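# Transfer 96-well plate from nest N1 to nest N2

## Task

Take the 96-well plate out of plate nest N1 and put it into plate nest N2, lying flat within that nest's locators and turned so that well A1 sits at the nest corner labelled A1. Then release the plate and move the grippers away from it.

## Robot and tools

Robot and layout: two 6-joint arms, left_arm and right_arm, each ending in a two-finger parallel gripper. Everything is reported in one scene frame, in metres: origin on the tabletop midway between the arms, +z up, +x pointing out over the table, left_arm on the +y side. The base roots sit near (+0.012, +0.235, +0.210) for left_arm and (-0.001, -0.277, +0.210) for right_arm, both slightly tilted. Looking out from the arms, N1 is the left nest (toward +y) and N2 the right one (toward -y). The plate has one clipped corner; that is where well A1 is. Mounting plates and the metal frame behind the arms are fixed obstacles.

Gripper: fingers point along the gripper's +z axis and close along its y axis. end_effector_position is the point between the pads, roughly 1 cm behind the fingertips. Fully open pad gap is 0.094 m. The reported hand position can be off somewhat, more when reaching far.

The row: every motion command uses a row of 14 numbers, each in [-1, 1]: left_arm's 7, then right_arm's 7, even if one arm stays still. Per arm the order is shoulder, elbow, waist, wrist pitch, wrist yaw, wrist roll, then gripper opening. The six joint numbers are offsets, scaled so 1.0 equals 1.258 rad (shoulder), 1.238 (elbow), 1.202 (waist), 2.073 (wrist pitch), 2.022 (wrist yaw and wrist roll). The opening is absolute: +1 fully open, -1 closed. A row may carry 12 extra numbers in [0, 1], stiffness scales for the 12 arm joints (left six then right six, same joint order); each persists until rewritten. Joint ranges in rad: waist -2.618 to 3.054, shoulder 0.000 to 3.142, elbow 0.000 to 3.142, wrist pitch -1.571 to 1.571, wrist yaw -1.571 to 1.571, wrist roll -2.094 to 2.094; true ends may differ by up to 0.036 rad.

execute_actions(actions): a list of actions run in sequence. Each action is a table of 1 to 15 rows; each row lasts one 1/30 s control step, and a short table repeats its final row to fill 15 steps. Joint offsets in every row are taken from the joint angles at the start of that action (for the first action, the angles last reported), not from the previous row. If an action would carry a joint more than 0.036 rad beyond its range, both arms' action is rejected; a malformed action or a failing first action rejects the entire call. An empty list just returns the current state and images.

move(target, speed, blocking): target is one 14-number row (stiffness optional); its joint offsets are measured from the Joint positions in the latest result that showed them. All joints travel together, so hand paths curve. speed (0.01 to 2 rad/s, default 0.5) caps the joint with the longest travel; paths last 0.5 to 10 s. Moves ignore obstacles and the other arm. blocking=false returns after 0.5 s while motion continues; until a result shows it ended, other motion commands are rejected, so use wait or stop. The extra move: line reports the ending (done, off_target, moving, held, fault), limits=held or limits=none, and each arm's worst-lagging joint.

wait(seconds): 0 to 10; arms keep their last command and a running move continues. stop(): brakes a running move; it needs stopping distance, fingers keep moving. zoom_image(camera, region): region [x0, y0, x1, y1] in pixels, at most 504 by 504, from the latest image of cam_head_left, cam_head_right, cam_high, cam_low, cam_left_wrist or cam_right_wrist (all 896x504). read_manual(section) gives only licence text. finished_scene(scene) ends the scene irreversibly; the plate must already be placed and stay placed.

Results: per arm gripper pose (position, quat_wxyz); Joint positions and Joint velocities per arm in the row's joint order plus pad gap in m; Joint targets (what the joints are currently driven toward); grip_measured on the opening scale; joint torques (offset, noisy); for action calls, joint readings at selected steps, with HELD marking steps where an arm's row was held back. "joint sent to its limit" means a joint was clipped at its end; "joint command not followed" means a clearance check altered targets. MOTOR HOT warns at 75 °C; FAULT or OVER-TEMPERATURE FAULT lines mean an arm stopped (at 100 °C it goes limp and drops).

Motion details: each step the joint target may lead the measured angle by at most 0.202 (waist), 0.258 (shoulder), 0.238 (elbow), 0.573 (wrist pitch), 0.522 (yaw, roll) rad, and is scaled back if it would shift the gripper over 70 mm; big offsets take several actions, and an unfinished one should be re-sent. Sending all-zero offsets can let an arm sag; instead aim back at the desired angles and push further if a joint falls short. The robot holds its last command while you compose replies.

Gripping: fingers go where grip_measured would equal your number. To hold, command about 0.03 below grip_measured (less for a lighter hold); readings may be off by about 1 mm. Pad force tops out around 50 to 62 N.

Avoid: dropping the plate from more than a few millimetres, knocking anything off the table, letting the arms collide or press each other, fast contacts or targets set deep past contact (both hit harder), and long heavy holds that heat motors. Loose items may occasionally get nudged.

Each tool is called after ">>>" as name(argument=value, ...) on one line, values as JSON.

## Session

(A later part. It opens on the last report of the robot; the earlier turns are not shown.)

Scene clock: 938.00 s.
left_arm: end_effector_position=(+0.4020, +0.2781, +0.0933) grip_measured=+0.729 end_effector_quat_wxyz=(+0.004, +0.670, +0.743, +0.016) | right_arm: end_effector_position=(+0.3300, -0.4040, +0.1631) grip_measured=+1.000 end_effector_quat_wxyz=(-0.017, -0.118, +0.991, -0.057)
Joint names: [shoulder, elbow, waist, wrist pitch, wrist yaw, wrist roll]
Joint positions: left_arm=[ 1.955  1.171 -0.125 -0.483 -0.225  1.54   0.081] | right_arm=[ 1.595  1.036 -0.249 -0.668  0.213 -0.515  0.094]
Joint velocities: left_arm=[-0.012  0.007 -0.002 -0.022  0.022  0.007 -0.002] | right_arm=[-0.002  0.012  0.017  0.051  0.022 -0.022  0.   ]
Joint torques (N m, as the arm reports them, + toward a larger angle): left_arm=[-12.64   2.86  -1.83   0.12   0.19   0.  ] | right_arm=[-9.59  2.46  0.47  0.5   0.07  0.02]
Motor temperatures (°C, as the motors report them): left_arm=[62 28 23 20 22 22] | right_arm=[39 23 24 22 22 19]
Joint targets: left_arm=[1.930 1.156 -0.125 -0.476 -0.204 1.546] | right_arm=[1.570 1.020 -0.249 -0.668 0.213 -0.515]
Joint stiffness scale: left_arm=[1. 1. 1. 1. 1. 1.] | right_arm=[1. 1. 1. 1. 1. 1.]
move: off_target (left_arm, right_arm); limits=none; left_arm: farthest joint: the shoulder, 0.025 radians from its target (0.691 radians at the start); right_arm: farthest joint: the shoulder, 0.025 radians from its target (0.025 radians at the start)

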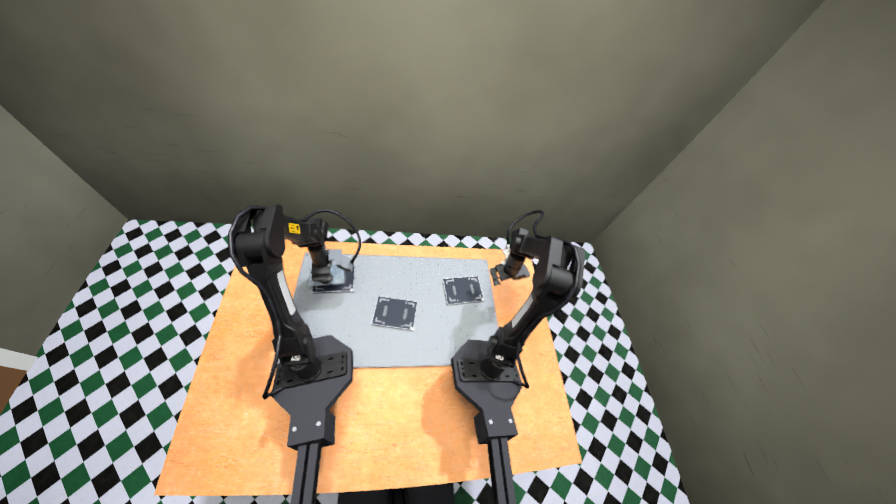

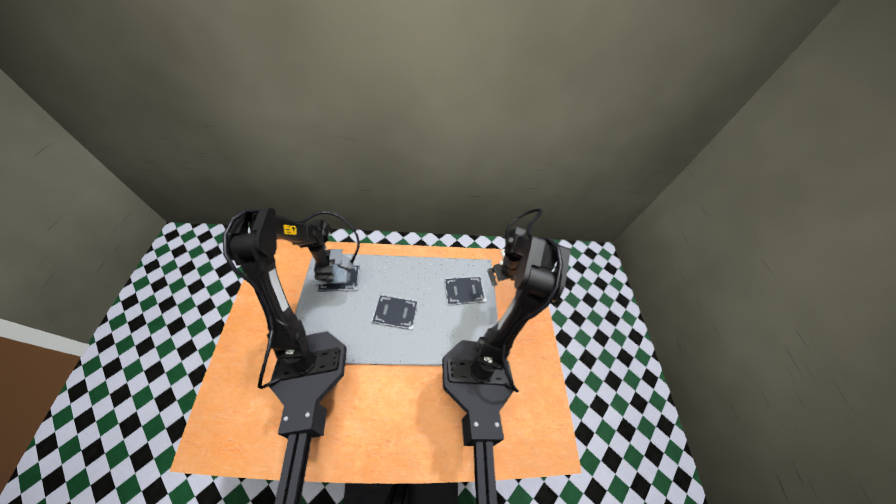

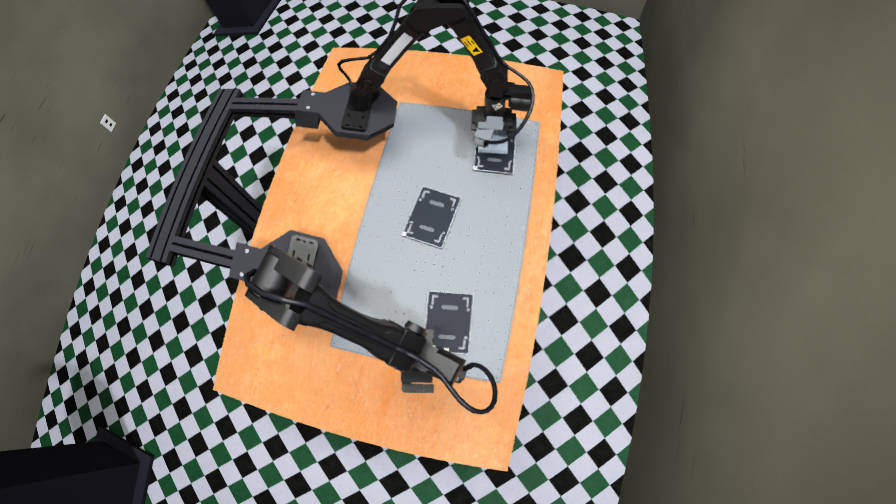

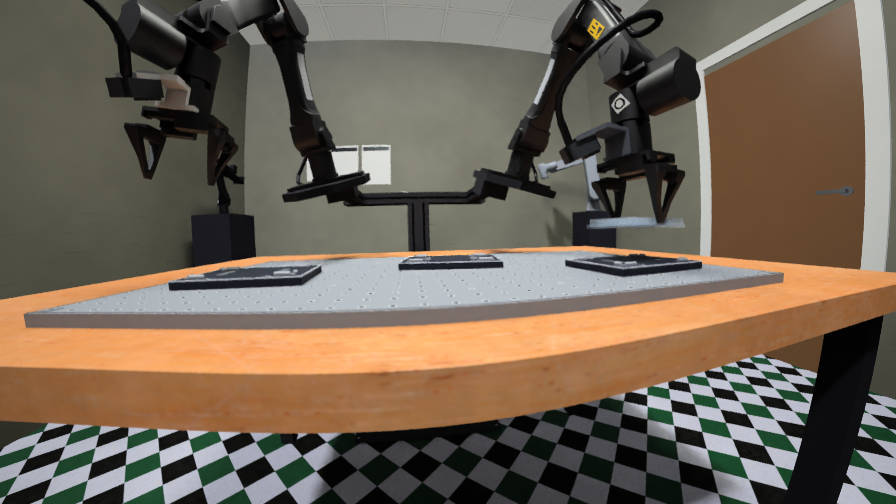

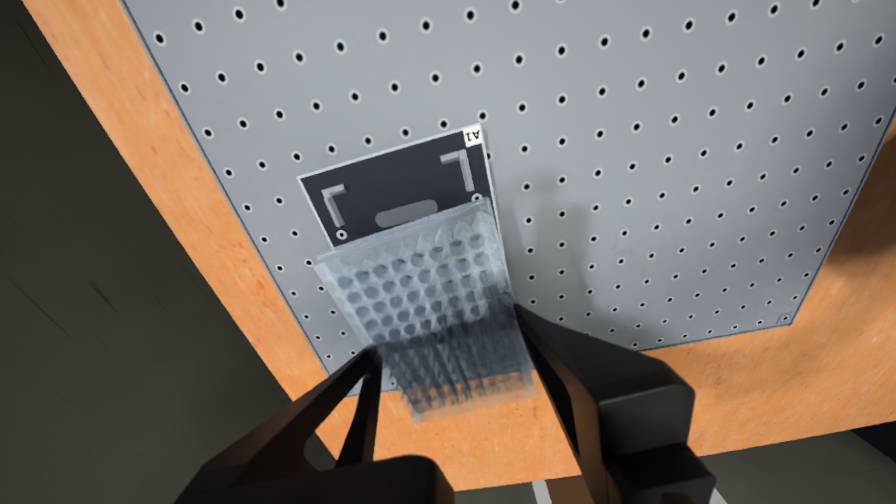

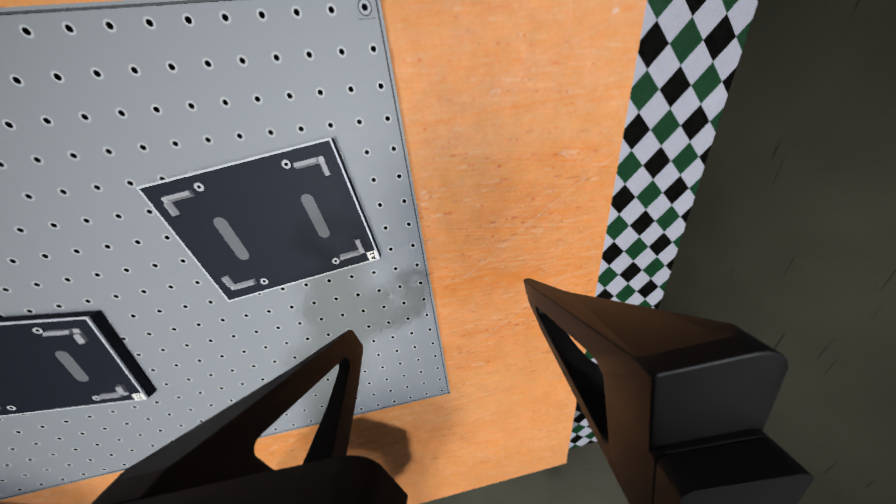

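>>> move(target=[0.064,-0.006,-0.024,0.029,0.014,0.005,0.70,-0.02,-0.013,0,0,0,0,1], speed=0.08)

Scene clock: 978.87 s.
left_arm: end_effector_position=(+0.3991, +0.2663, +0.0698) grip_measured=+0.729 end_effector_quat_wxyz=(+0.001, +0.677, +0.736, +0.006) | right_arm: end_effector_position=(+0.3300, -0.4040, +0.1631) grip_measured=+1.000 end_effector_quat_wxyz=(-0.017, -0.118, +0.991, -0.057)
Joint names: [shoulder, elbow, waist, wrist pitch, wrist yaw, wrist roll]
Joint positions: left_arm=[ 2.03   1.171 -0.138 -0.429 -0.218  1.544  0.081] | right_arm=[ 1.595  1.036 -0.249 -0.668  0.213 -0.515  0.094]
Joint velocities: left_arm=[-0.007  0.012 -0.007 -0.051 -0.125 -0.007 -0.001] | right_arm=[-0.012 -0.012 -0.002  0.037 -0.022  0.007  0.   ]
Joint torques (N m, as the arm reports them, + toward a larger angle): left_arm=[-10.2    3.15  -3.3    0.07   0.2    0.02] | right_arm=[-9.62  2.41  0.48  0.5   0.07  0.02]
Motor temperatures (°C, as the motors report them): left_arm=[55 26 22 21 22 22] | right_arm=[40 22 24 22 22 19]
Joint targets: left_arm=[2.036 1.164 -0.154 -0.423 -0.197 1.550] | right_arm=[1.570 1.020 -0.249 -0.668 0.213 -0.515]
Joint stiffness scale: left_arm=[1. 1. 1. 1. 1. 1.] | right_arm=[1. 1. 1. 1. 1. 1.]
move: off_target (left_arm, right_arm); limits=none; left_arm: farthest joint: the wrist yaw, 0.021 radians from its target (0.028 radians at the start); right_arm: farthest joint: the shoulder, 0.025 radians from its target (0.025 radians at the start)

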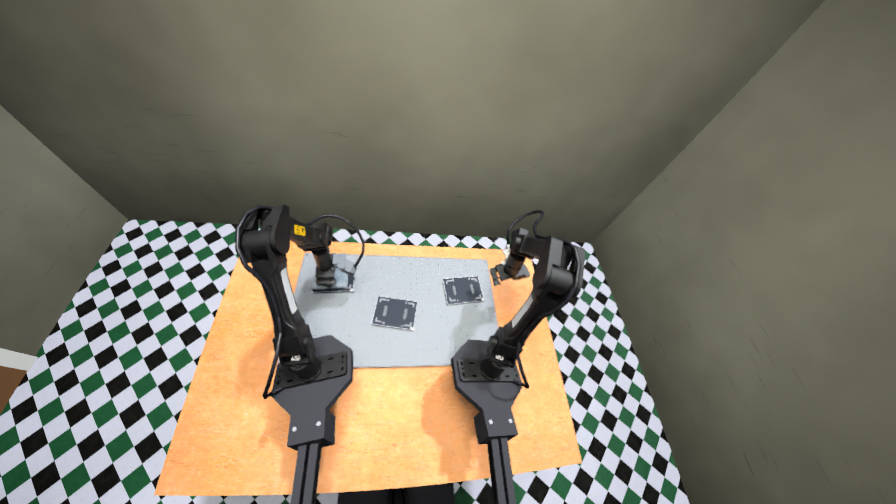

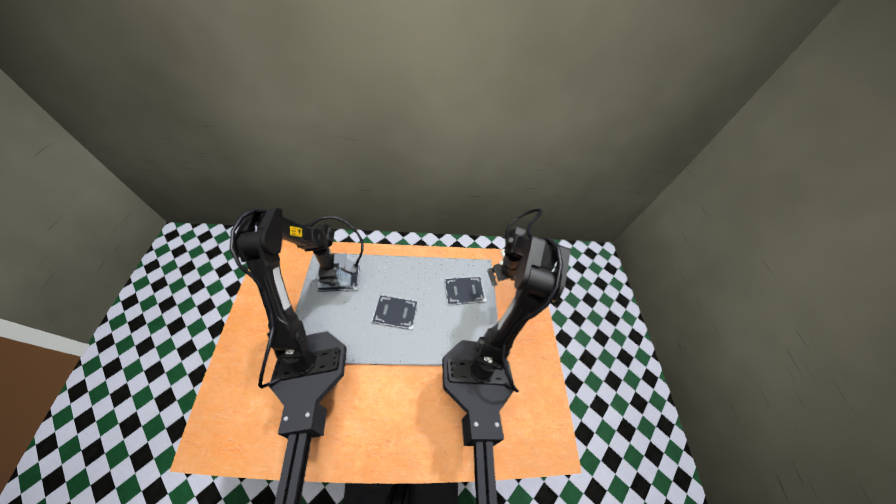

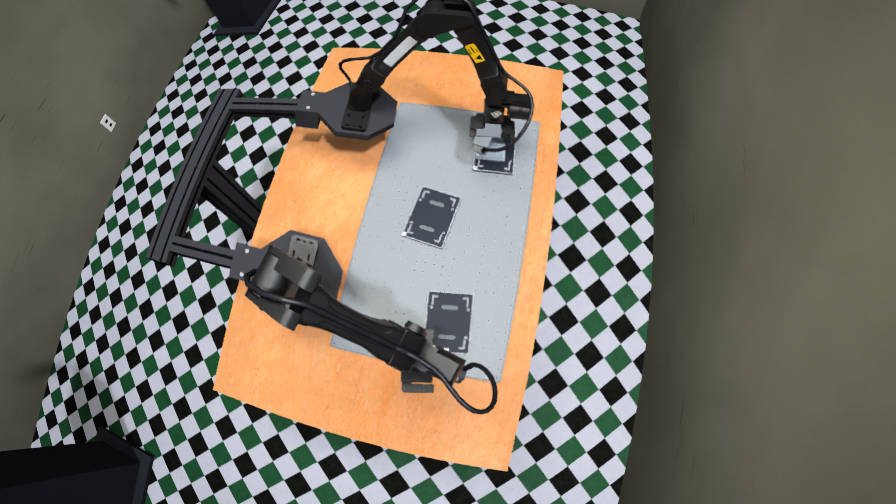

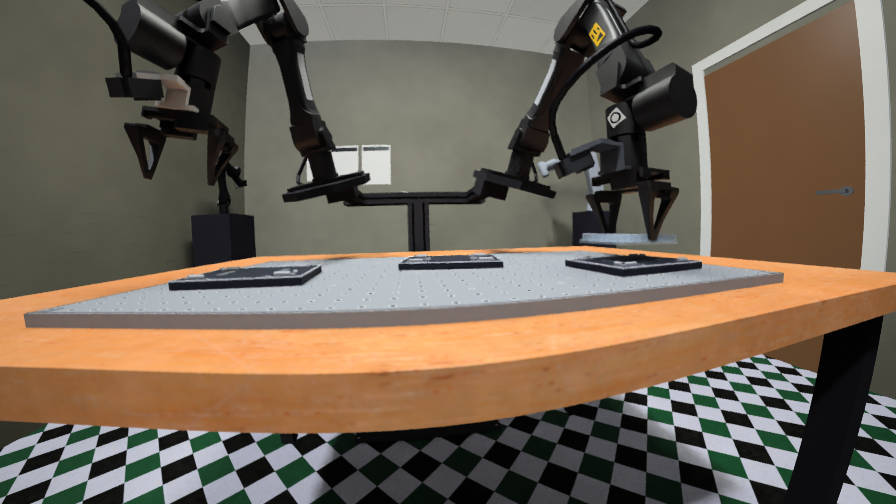

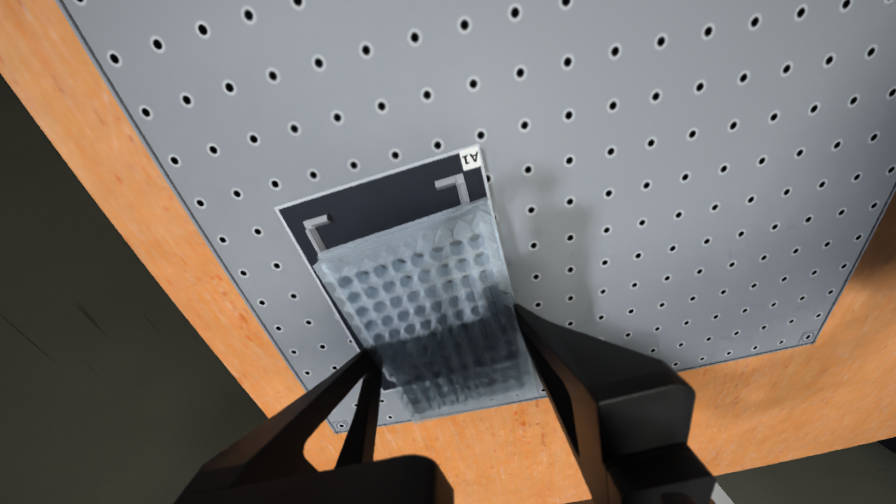

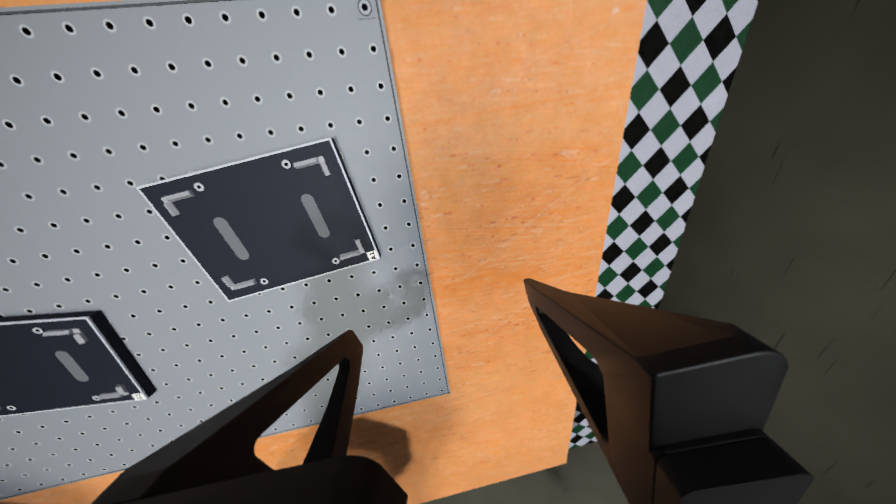

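>>> zoom_image(camera="cam_left_wrist", region=[260, 130, 520, 300])

>>> zoom_image(camera="cam_low", region=[540, 170, 740, 300])

Region (260, 130, 520, 300) of cam_left_wrist's 896x504 image, scaled by 1.938, with more detail than that image has; it fills the top 330 rows of this view, and the rest is white.

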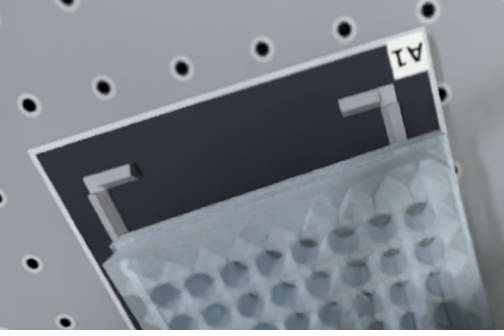

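Region (540, 170, 740, 300) of cam_low's 896x504 image, scaled by 2.520, with more detail than that image has; it fills the top 328 rows of this view, and the rest is white.

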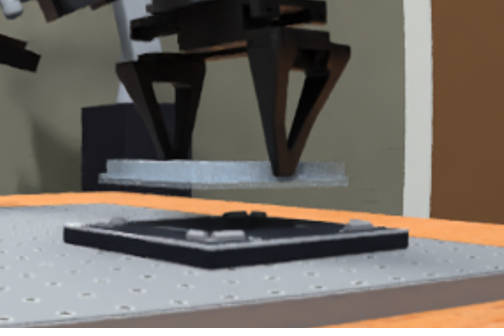

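>>> move(target=[0.051,0.0565,-0.030,0.008,0.0,0.0,0.70,-0.02,-0.013,0,0,0,0,1], speed=0.06)

Scene clock: 1019.47 s.
left_arm: end_effector_position=(+0.4084, +0.2563, +0.0593) grip_measured=+0.729 end_effector_quat_wxyz=(+0.004, +0.684, +0.730, +0.005) | right_arm: end_effector_position=(+0.3300, -0.4040, +0.1631) grip_measured=+1.000 end_effector_quat_wxyz=(-0.017, -0.118, +0.991, -0.057)
Joint names: [shoulder, elbow, waist, wrist pitch, wrist yaw, wrist roll]
Joint positions: left_arm=[ 2.086  1.216 -0.157 -0.418 -0.218  1.544  0.081] | right_arm=[ 1.595  1.036 -0.249 -0.668  0.213 -0.515  0.094]
Joint velocities: left_arm=[ 0.007 -0.007 -0.007  0.022 -0.081 -0.022 -0.   ] | right_arm=[ 0.027 -0.002  0.002 -0.037 -0.007  0.037  0.   ]
Joint torques (N m, as the arm reports them, + toward a larger angle): left_arm=[-10.42   5.76  -3.44   0.08  -0.03  -0.04] | right_arm=[-9.62  2.43  0.49  0.5   0.07  0.02]
Motor temperatures (°C, as the motors report them): left_arm=[51 26 22 21 23 22] | right_arm=[40 22 24 22 22 19]
Joint targets: left_arm=[2.094 1.241 -0.174 -0.413 -0.218 1.544] | right_arm=[1.570 1.020 -0.249 -0.668 0.213 -0.515]
Joint stiffness scale: left_arm=[1. 1. 1. 1. 1. 1.] | right_arm=[1. 1. 1. 1. 1. 1.]
move: off_target (left_arm, right_arm); limits=none; left_arm: farthest joint: the elbow, 0.025 radians from its target (0.070 radians at the start); right_arm: farthest joint: the shoulder, 0.025 radians from its target (0.025 radians at the start)

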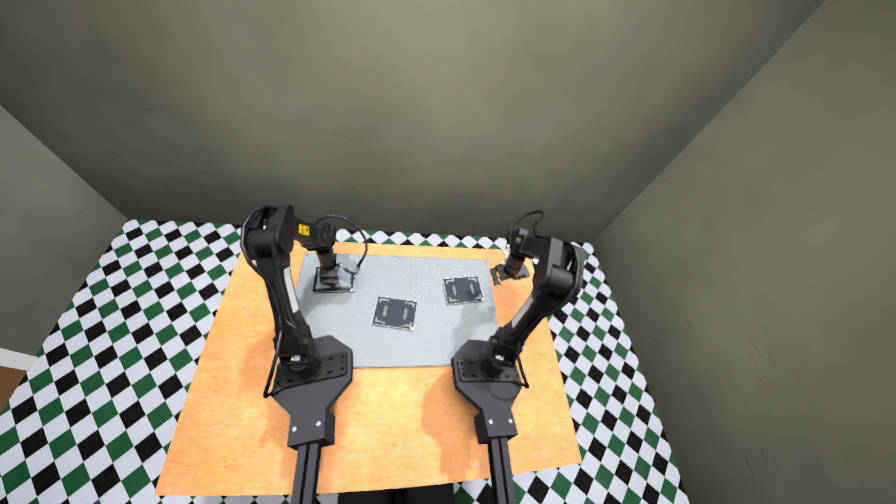

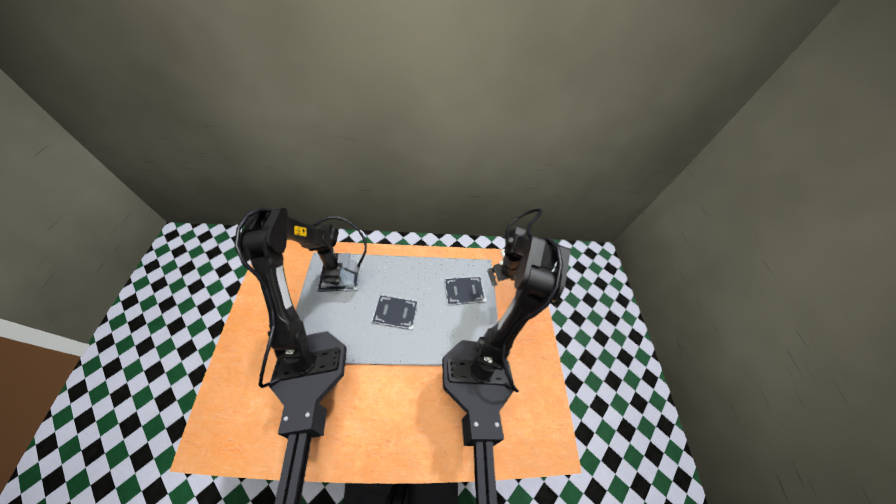

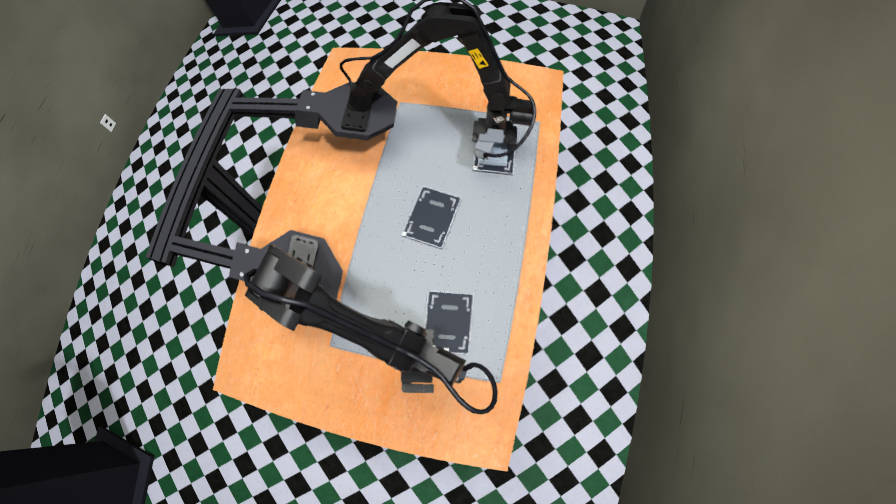

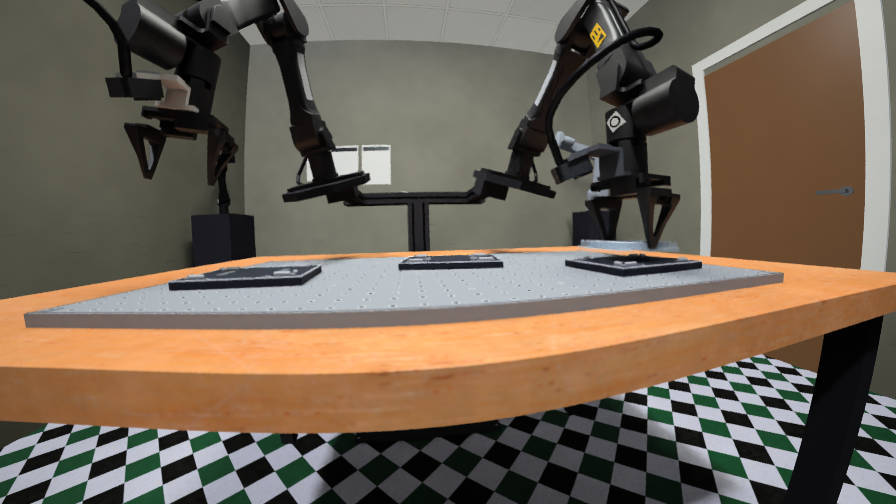

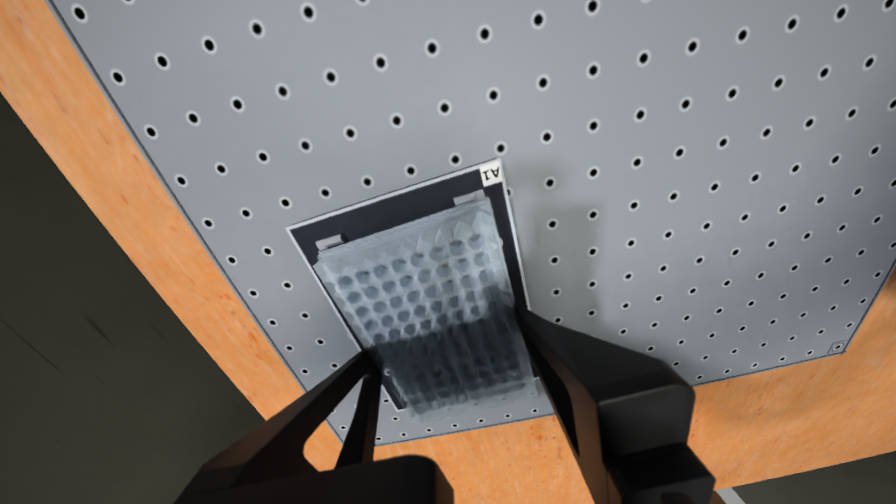

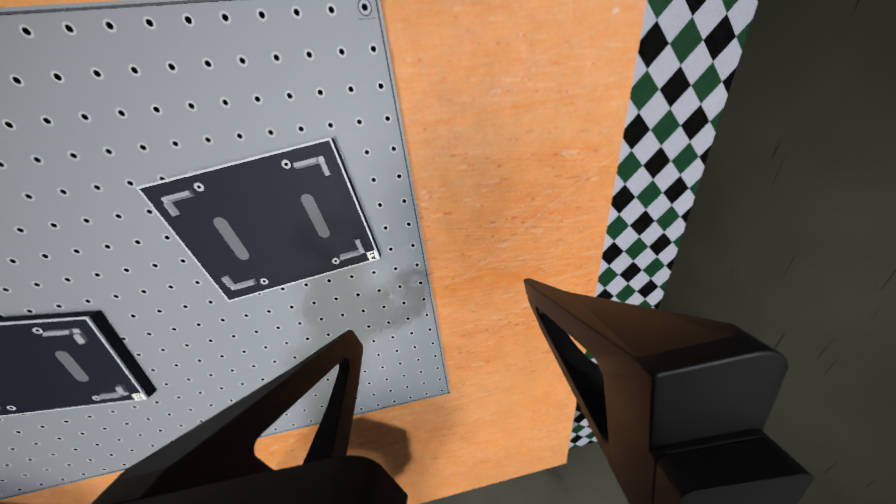

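>>> zoom_image(camera="cam_left_wrist", region=[270, 140, 530, 310])

>>> zoom_image(camera="cam_low", region=[540, 190, 740, 300])

Region (270, 140, 530, 310) of cam_left_wrist's 896x504 image, scaled by 1.938, with more detail than that image has; it fills the top 330 rows of this view, and the rest is white.

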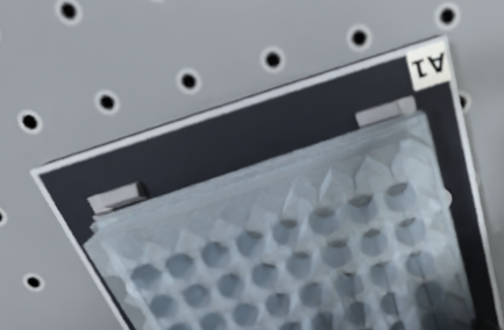

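Region (540, 190, 740, 300) of cam_low's 896x504 image, scaled by 2.520, with more detail than that image has; it fills the top 277 rows of this view, and the rest is white.

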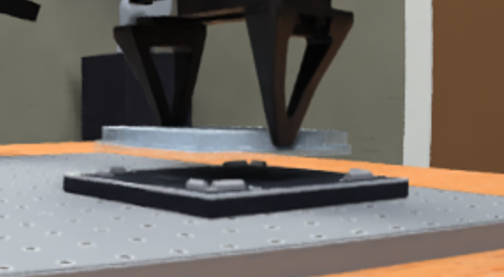

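>>> execute_actions(actions=[[[0.006,0.02,0.005,0.002,0,0,0.70,-0.02,-0.013,0,0,0,0,1],[0.007,0.021,0.007,0.003,0,0,0.70,-0.02,-0.013,0,0,0,0,1],[0.008,0.022,0.009,0.004,0,0,0.70,-0.02,-0.013,0,0,0,0,1],[0.009,0.023,0.011,0.004,0,0,0.70,-0.02,-0.013,0,0,0,0,1],[0.010,0.024,0.012,0.005,0,0,0.70,-0.02,-0.013,0,0,0,0,1],[0.011,0.025,0.013,0.005,0,0,0.70,-0.02,-0.013,0,0,0,0,1],[0.012,0.026,0.014,0.006,0,0,0.70,-0.02,-0.013,0,0,0,0,1],[0.013,0.027,0.015,0.006,0,0,0.70,-0.02,-0.013,0,0,0,0,1],[0.014,0.028,0.016,0.007,0,0,0.70,-0.02,-0.013,0,0,0,0,1],[0.015,0.029,0.016,0.007,0,0,0.70,-0.02,-0.013,0,0,0,0,1],[0.016,0.030,0.016,0.007,0,0,0.70,-0.02,-0.013,0,0,0,0,1],[0.017,0.031,0.016,0.007,0,0,0.70,-0.02,-0.013,0,0,0,0,1],[0.018,0.031,0.016,0.007,0,0,0.70,-0.02,-0.013,0,0,0,0,1],[0.019,0.031,0.016,0.007,0,0,0.70,-0.02,-0.013,0,0,0,0,1],[0.020,0.031,0.016,0.007,0,0,0.70,-0.02,-0.013,0,0,0,0,1]]])

Scene clock: 1057.07 s.
left_arm: end_effector_position=(+0.4119, +0.2617, +0.0551) grip_measured=+0.729 end_effector_quat_wxyz=(+0.004, +0.678, +0.735, +0.008) | right_arm: end_effector_position=(+0.3300, -0.4040, +0.1631) grip_measured=+1.000 end_effector_quat_wxyz=(-0.017, -0.118, +0.991, -0.057)
Joint names: [shoulder, elbow, waist, wrist pitch, wrist yaw, wrist roll]
Joint positions: left_arm=[ 2.102  1.229 -0.143 -0.409 -0.218  1.544  0.081] | right_arm=[ 1.595  1.036 -0.249 -0.668  0.213 -0.515  0.094]
Joint velocities: left_arm=[ 0.032  0.002 -0.002  0.037 -0.007  0.007 -0.   ] | right_arm=[ 0.007 -0.002  0.007 -0.066 -0.066 -0.037  0.   ]
Joint torques (N m, as the arm reports them, + toward a larger angle): left_arm=[-10.54   5.76  -1.65   0.07  -0.03  -0.04] | right_arm=[-9.6   2.41  0.48  0.5   0.06  0.01]
Motor temperatures (°C, as the motors report them): left_arm=[51 27 22 21 22 22] | right_arm=[40 22 24 22 22 19]
Joint targets: left_arm=[2.112 1.254 -0.138 -0.404 -0.218 1.544] | right_arm=[1.570 1.020 -0.249 -0.668 0.213 -0.515]
Joint stiffness scale: left_arm=[1. 1. 1. 1. 1. 1.] | right_arm=[1. 1. 1. 1. 1. 1.]
Step readings (joint positions):
0: left_arm=[2.086 1.216 -0.157 -0.418 -0.218 1.544] | right_arm=[1.595 1.036 -0.249 -0.668 0.213 -0.515]
1: left_arm=[2.086 1.216 -0.157 -0.418 -0.218 1.544] | right_arm=[1.595 1.036 -0.249 -0.668 0.213 -0.515]
2: left_arm=[2.086 1.216 -0.157 -0.418 -0.218 1.544] | right_arm=[1.595 1.036 -0.249 -0.668 0.213 -0.515]
4: left_arm=[2.086 1.216 -0.157 -0.418 -0.218 1.544] | right_arm=[1.595 1.036 -0.249 -0.668 0.213 -0.515]
8: left_arm=[2.086 1.216 -0.150 -0.415 -0.218 1.544] | right_arm=[1.595 1.036 -0.249 -0.668 0.213 -0.515]
15: Joint positions above

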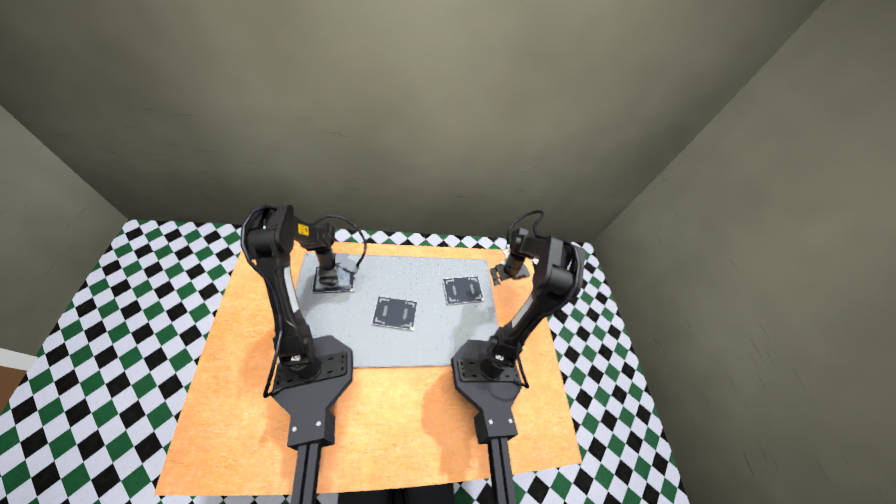

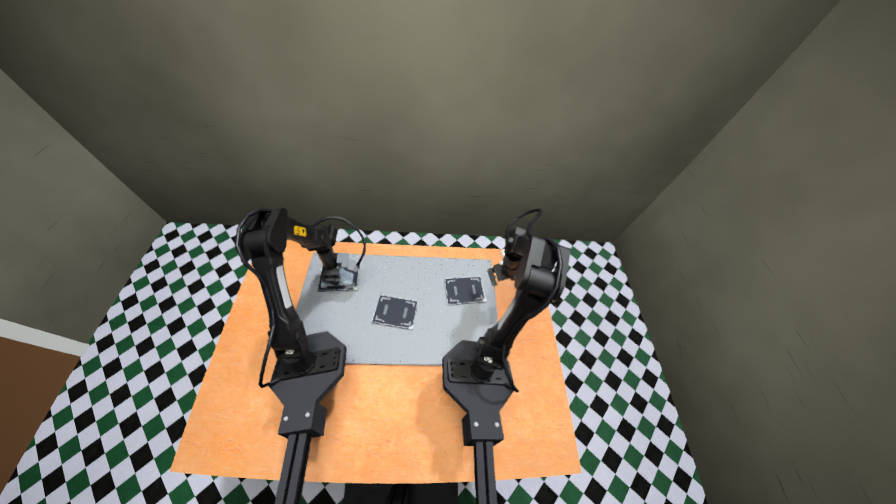

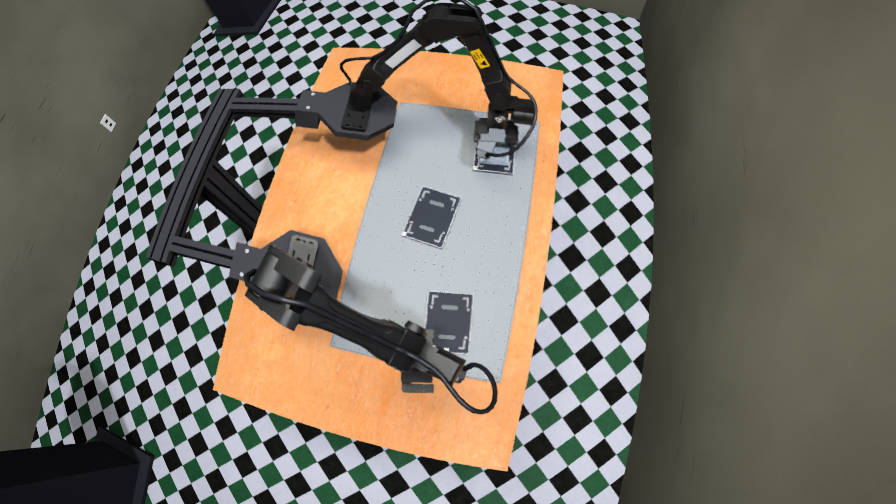

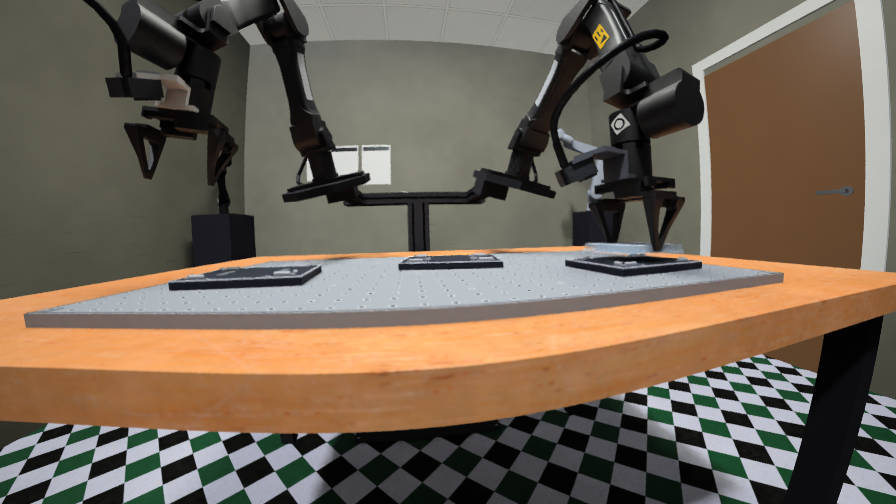

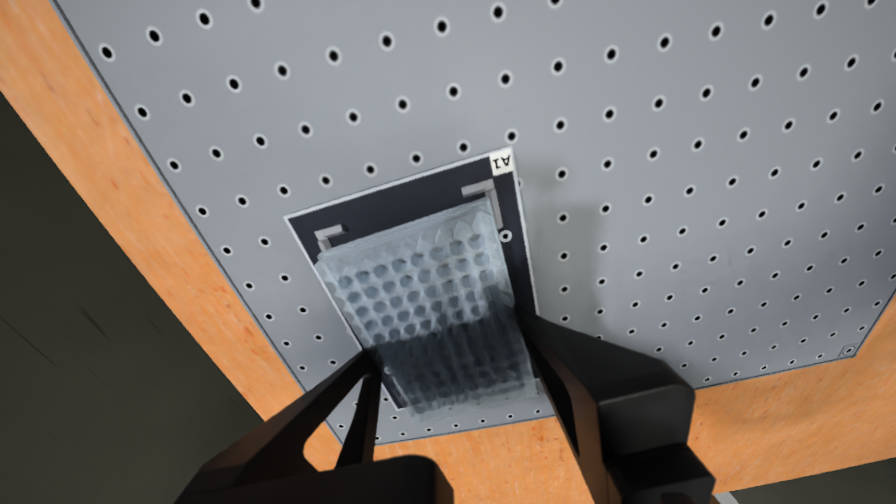

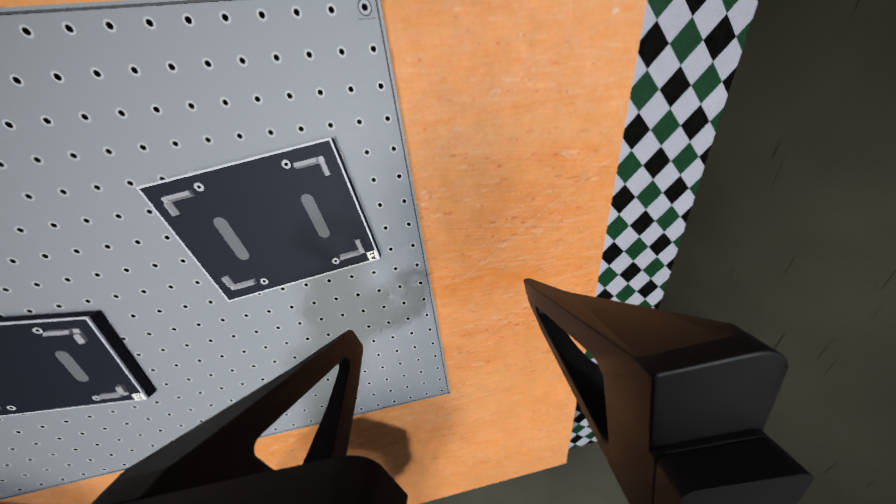

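>>> execute_actions(actions=[])

>>> zoom_image(camera="cam_left_wrist", region=[270, 130, 530, 300])

Scene clock: 1060.30 s.
left_arm: end_effector_position=(+0.4111, +0.2614, +0.0541) grip_measured=+0.729 end_effector_quat_wxyz=(+0.003, +0.679, +0.734, +0.007) | right_arm: end_effector_position=(+0.3300, -0.4040, +0.1631) grip_measured=+1.000 end_effector_quat_wxyz=(-0.017, -0.118, +0.991, -0.057)
Joint names: [shoulder, elbow, waist, wrist pitch, wrist yaw, wrist roll]
Joint positions: left_arm=[ 2.105  1.229 -0.143 -0.409 -0.218  1.544  0.081] | right_arm=[ 1.595  1.036 -0.249 -0.668  0.213 -0.515  0.094]
Joint velocities: left_arm=[-0.012  0.012  0.017  0.007 -0.022 -0.081  0.   ] | right_arm=[ 0.007  0.012  0.022 -0.022  0.051 -0.037  0.   ]
Joint torques (N m, as the arm reports them, + toward a larger angle): left_arm=[-10.58   5.68  -1.67   0.07  -0.03  -0.04] | right_arm=[-9.59  2.45  0.48  0.5   0.06  0.01]
Motor temperatures (°C, as the motors report them): left_arm=[51 27 22 21 22 22] | right_arm=[40 22 24 22 22 19]
Joint targets: left_arm=[2.112 1.254 -0.138 -0.404 -0.218 1.544] | right_arm=[1.570 1.020 -0.249 -0.668 0.213 -0.515]
Joint stiffness scale: left_arm=[1. 1. 1. 1. 1. 1.] | right_arm=[1. 1. 1. 1. 1. 1.]

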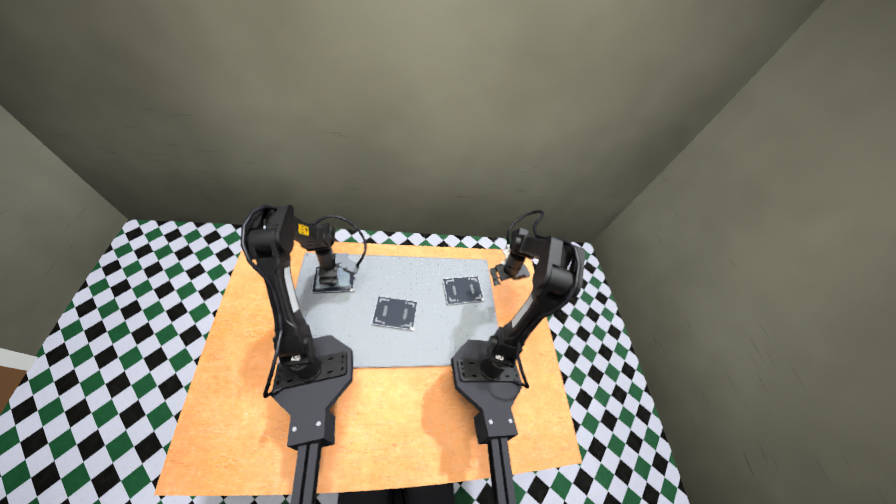

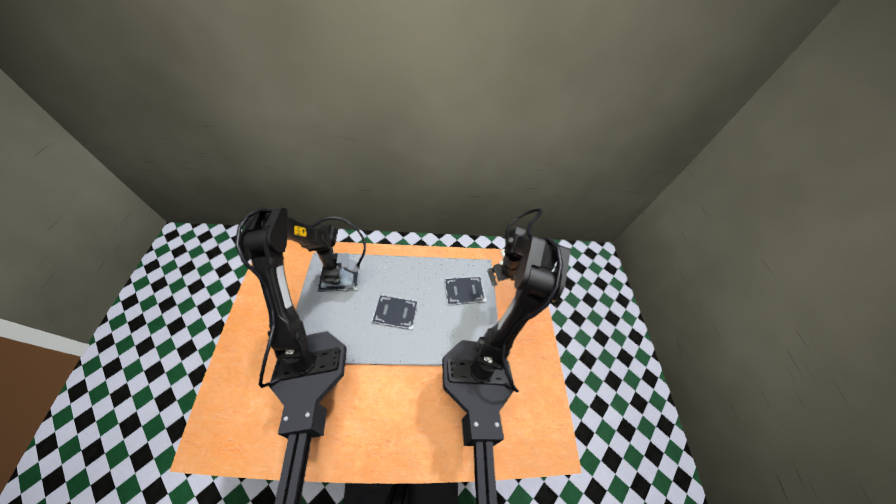

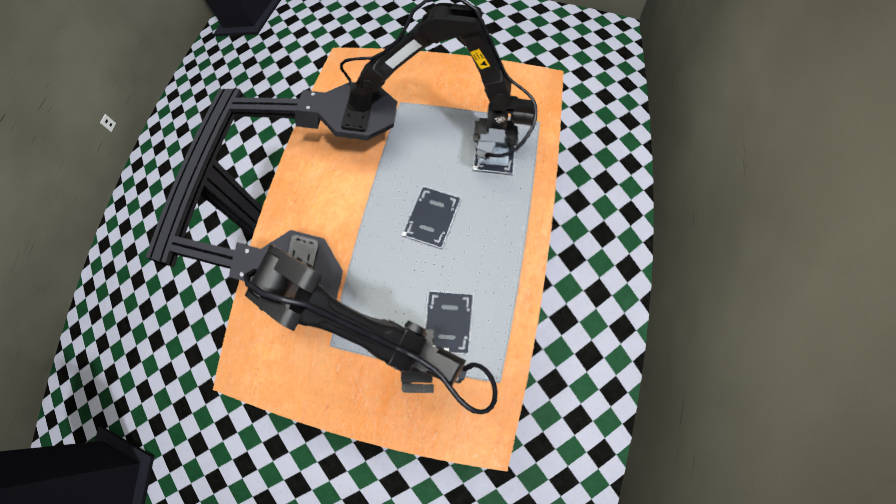

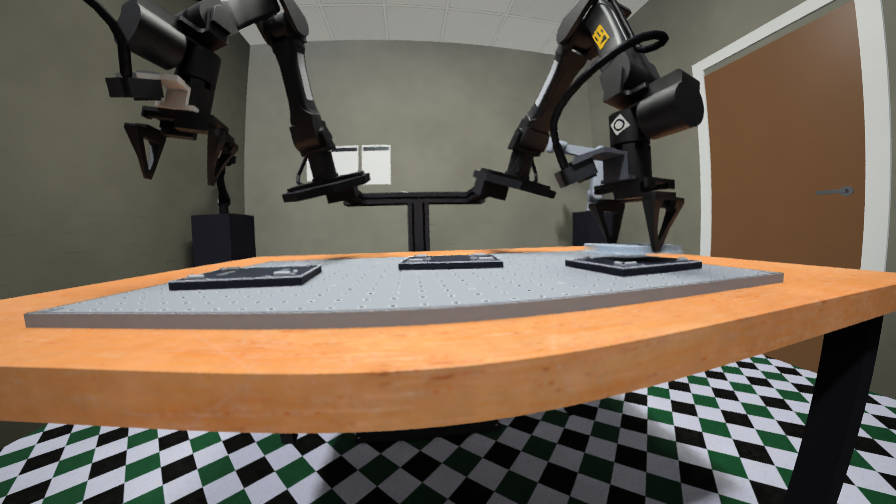

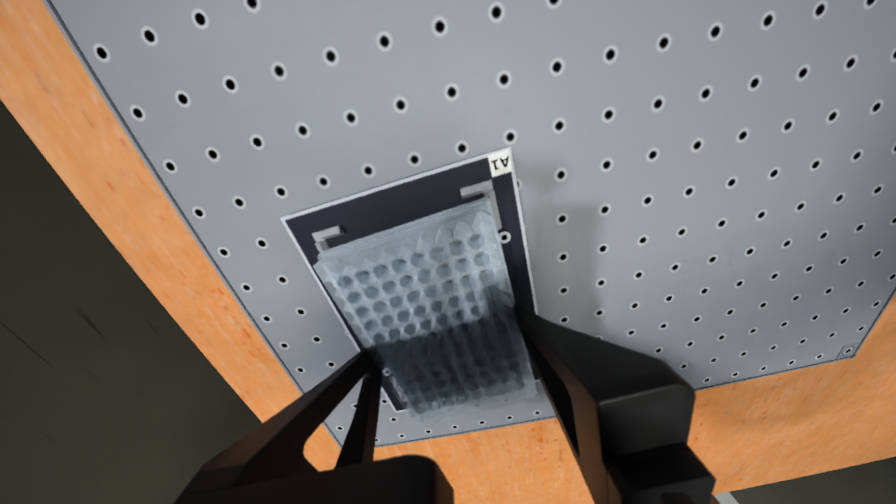

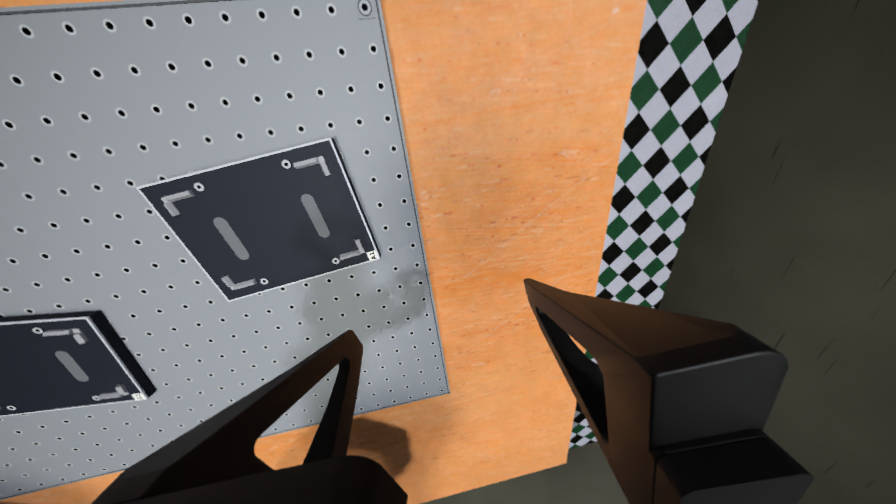

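Region (270, 130, 530, 300) of cam_left_wrist's 896x504 image, scaled by 1.938, with more detail than that image has; it fills the top 330 rows of this view, and the rest is white.

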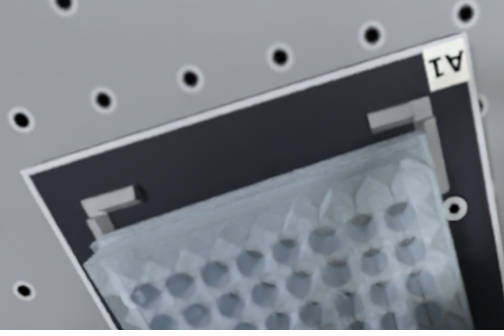

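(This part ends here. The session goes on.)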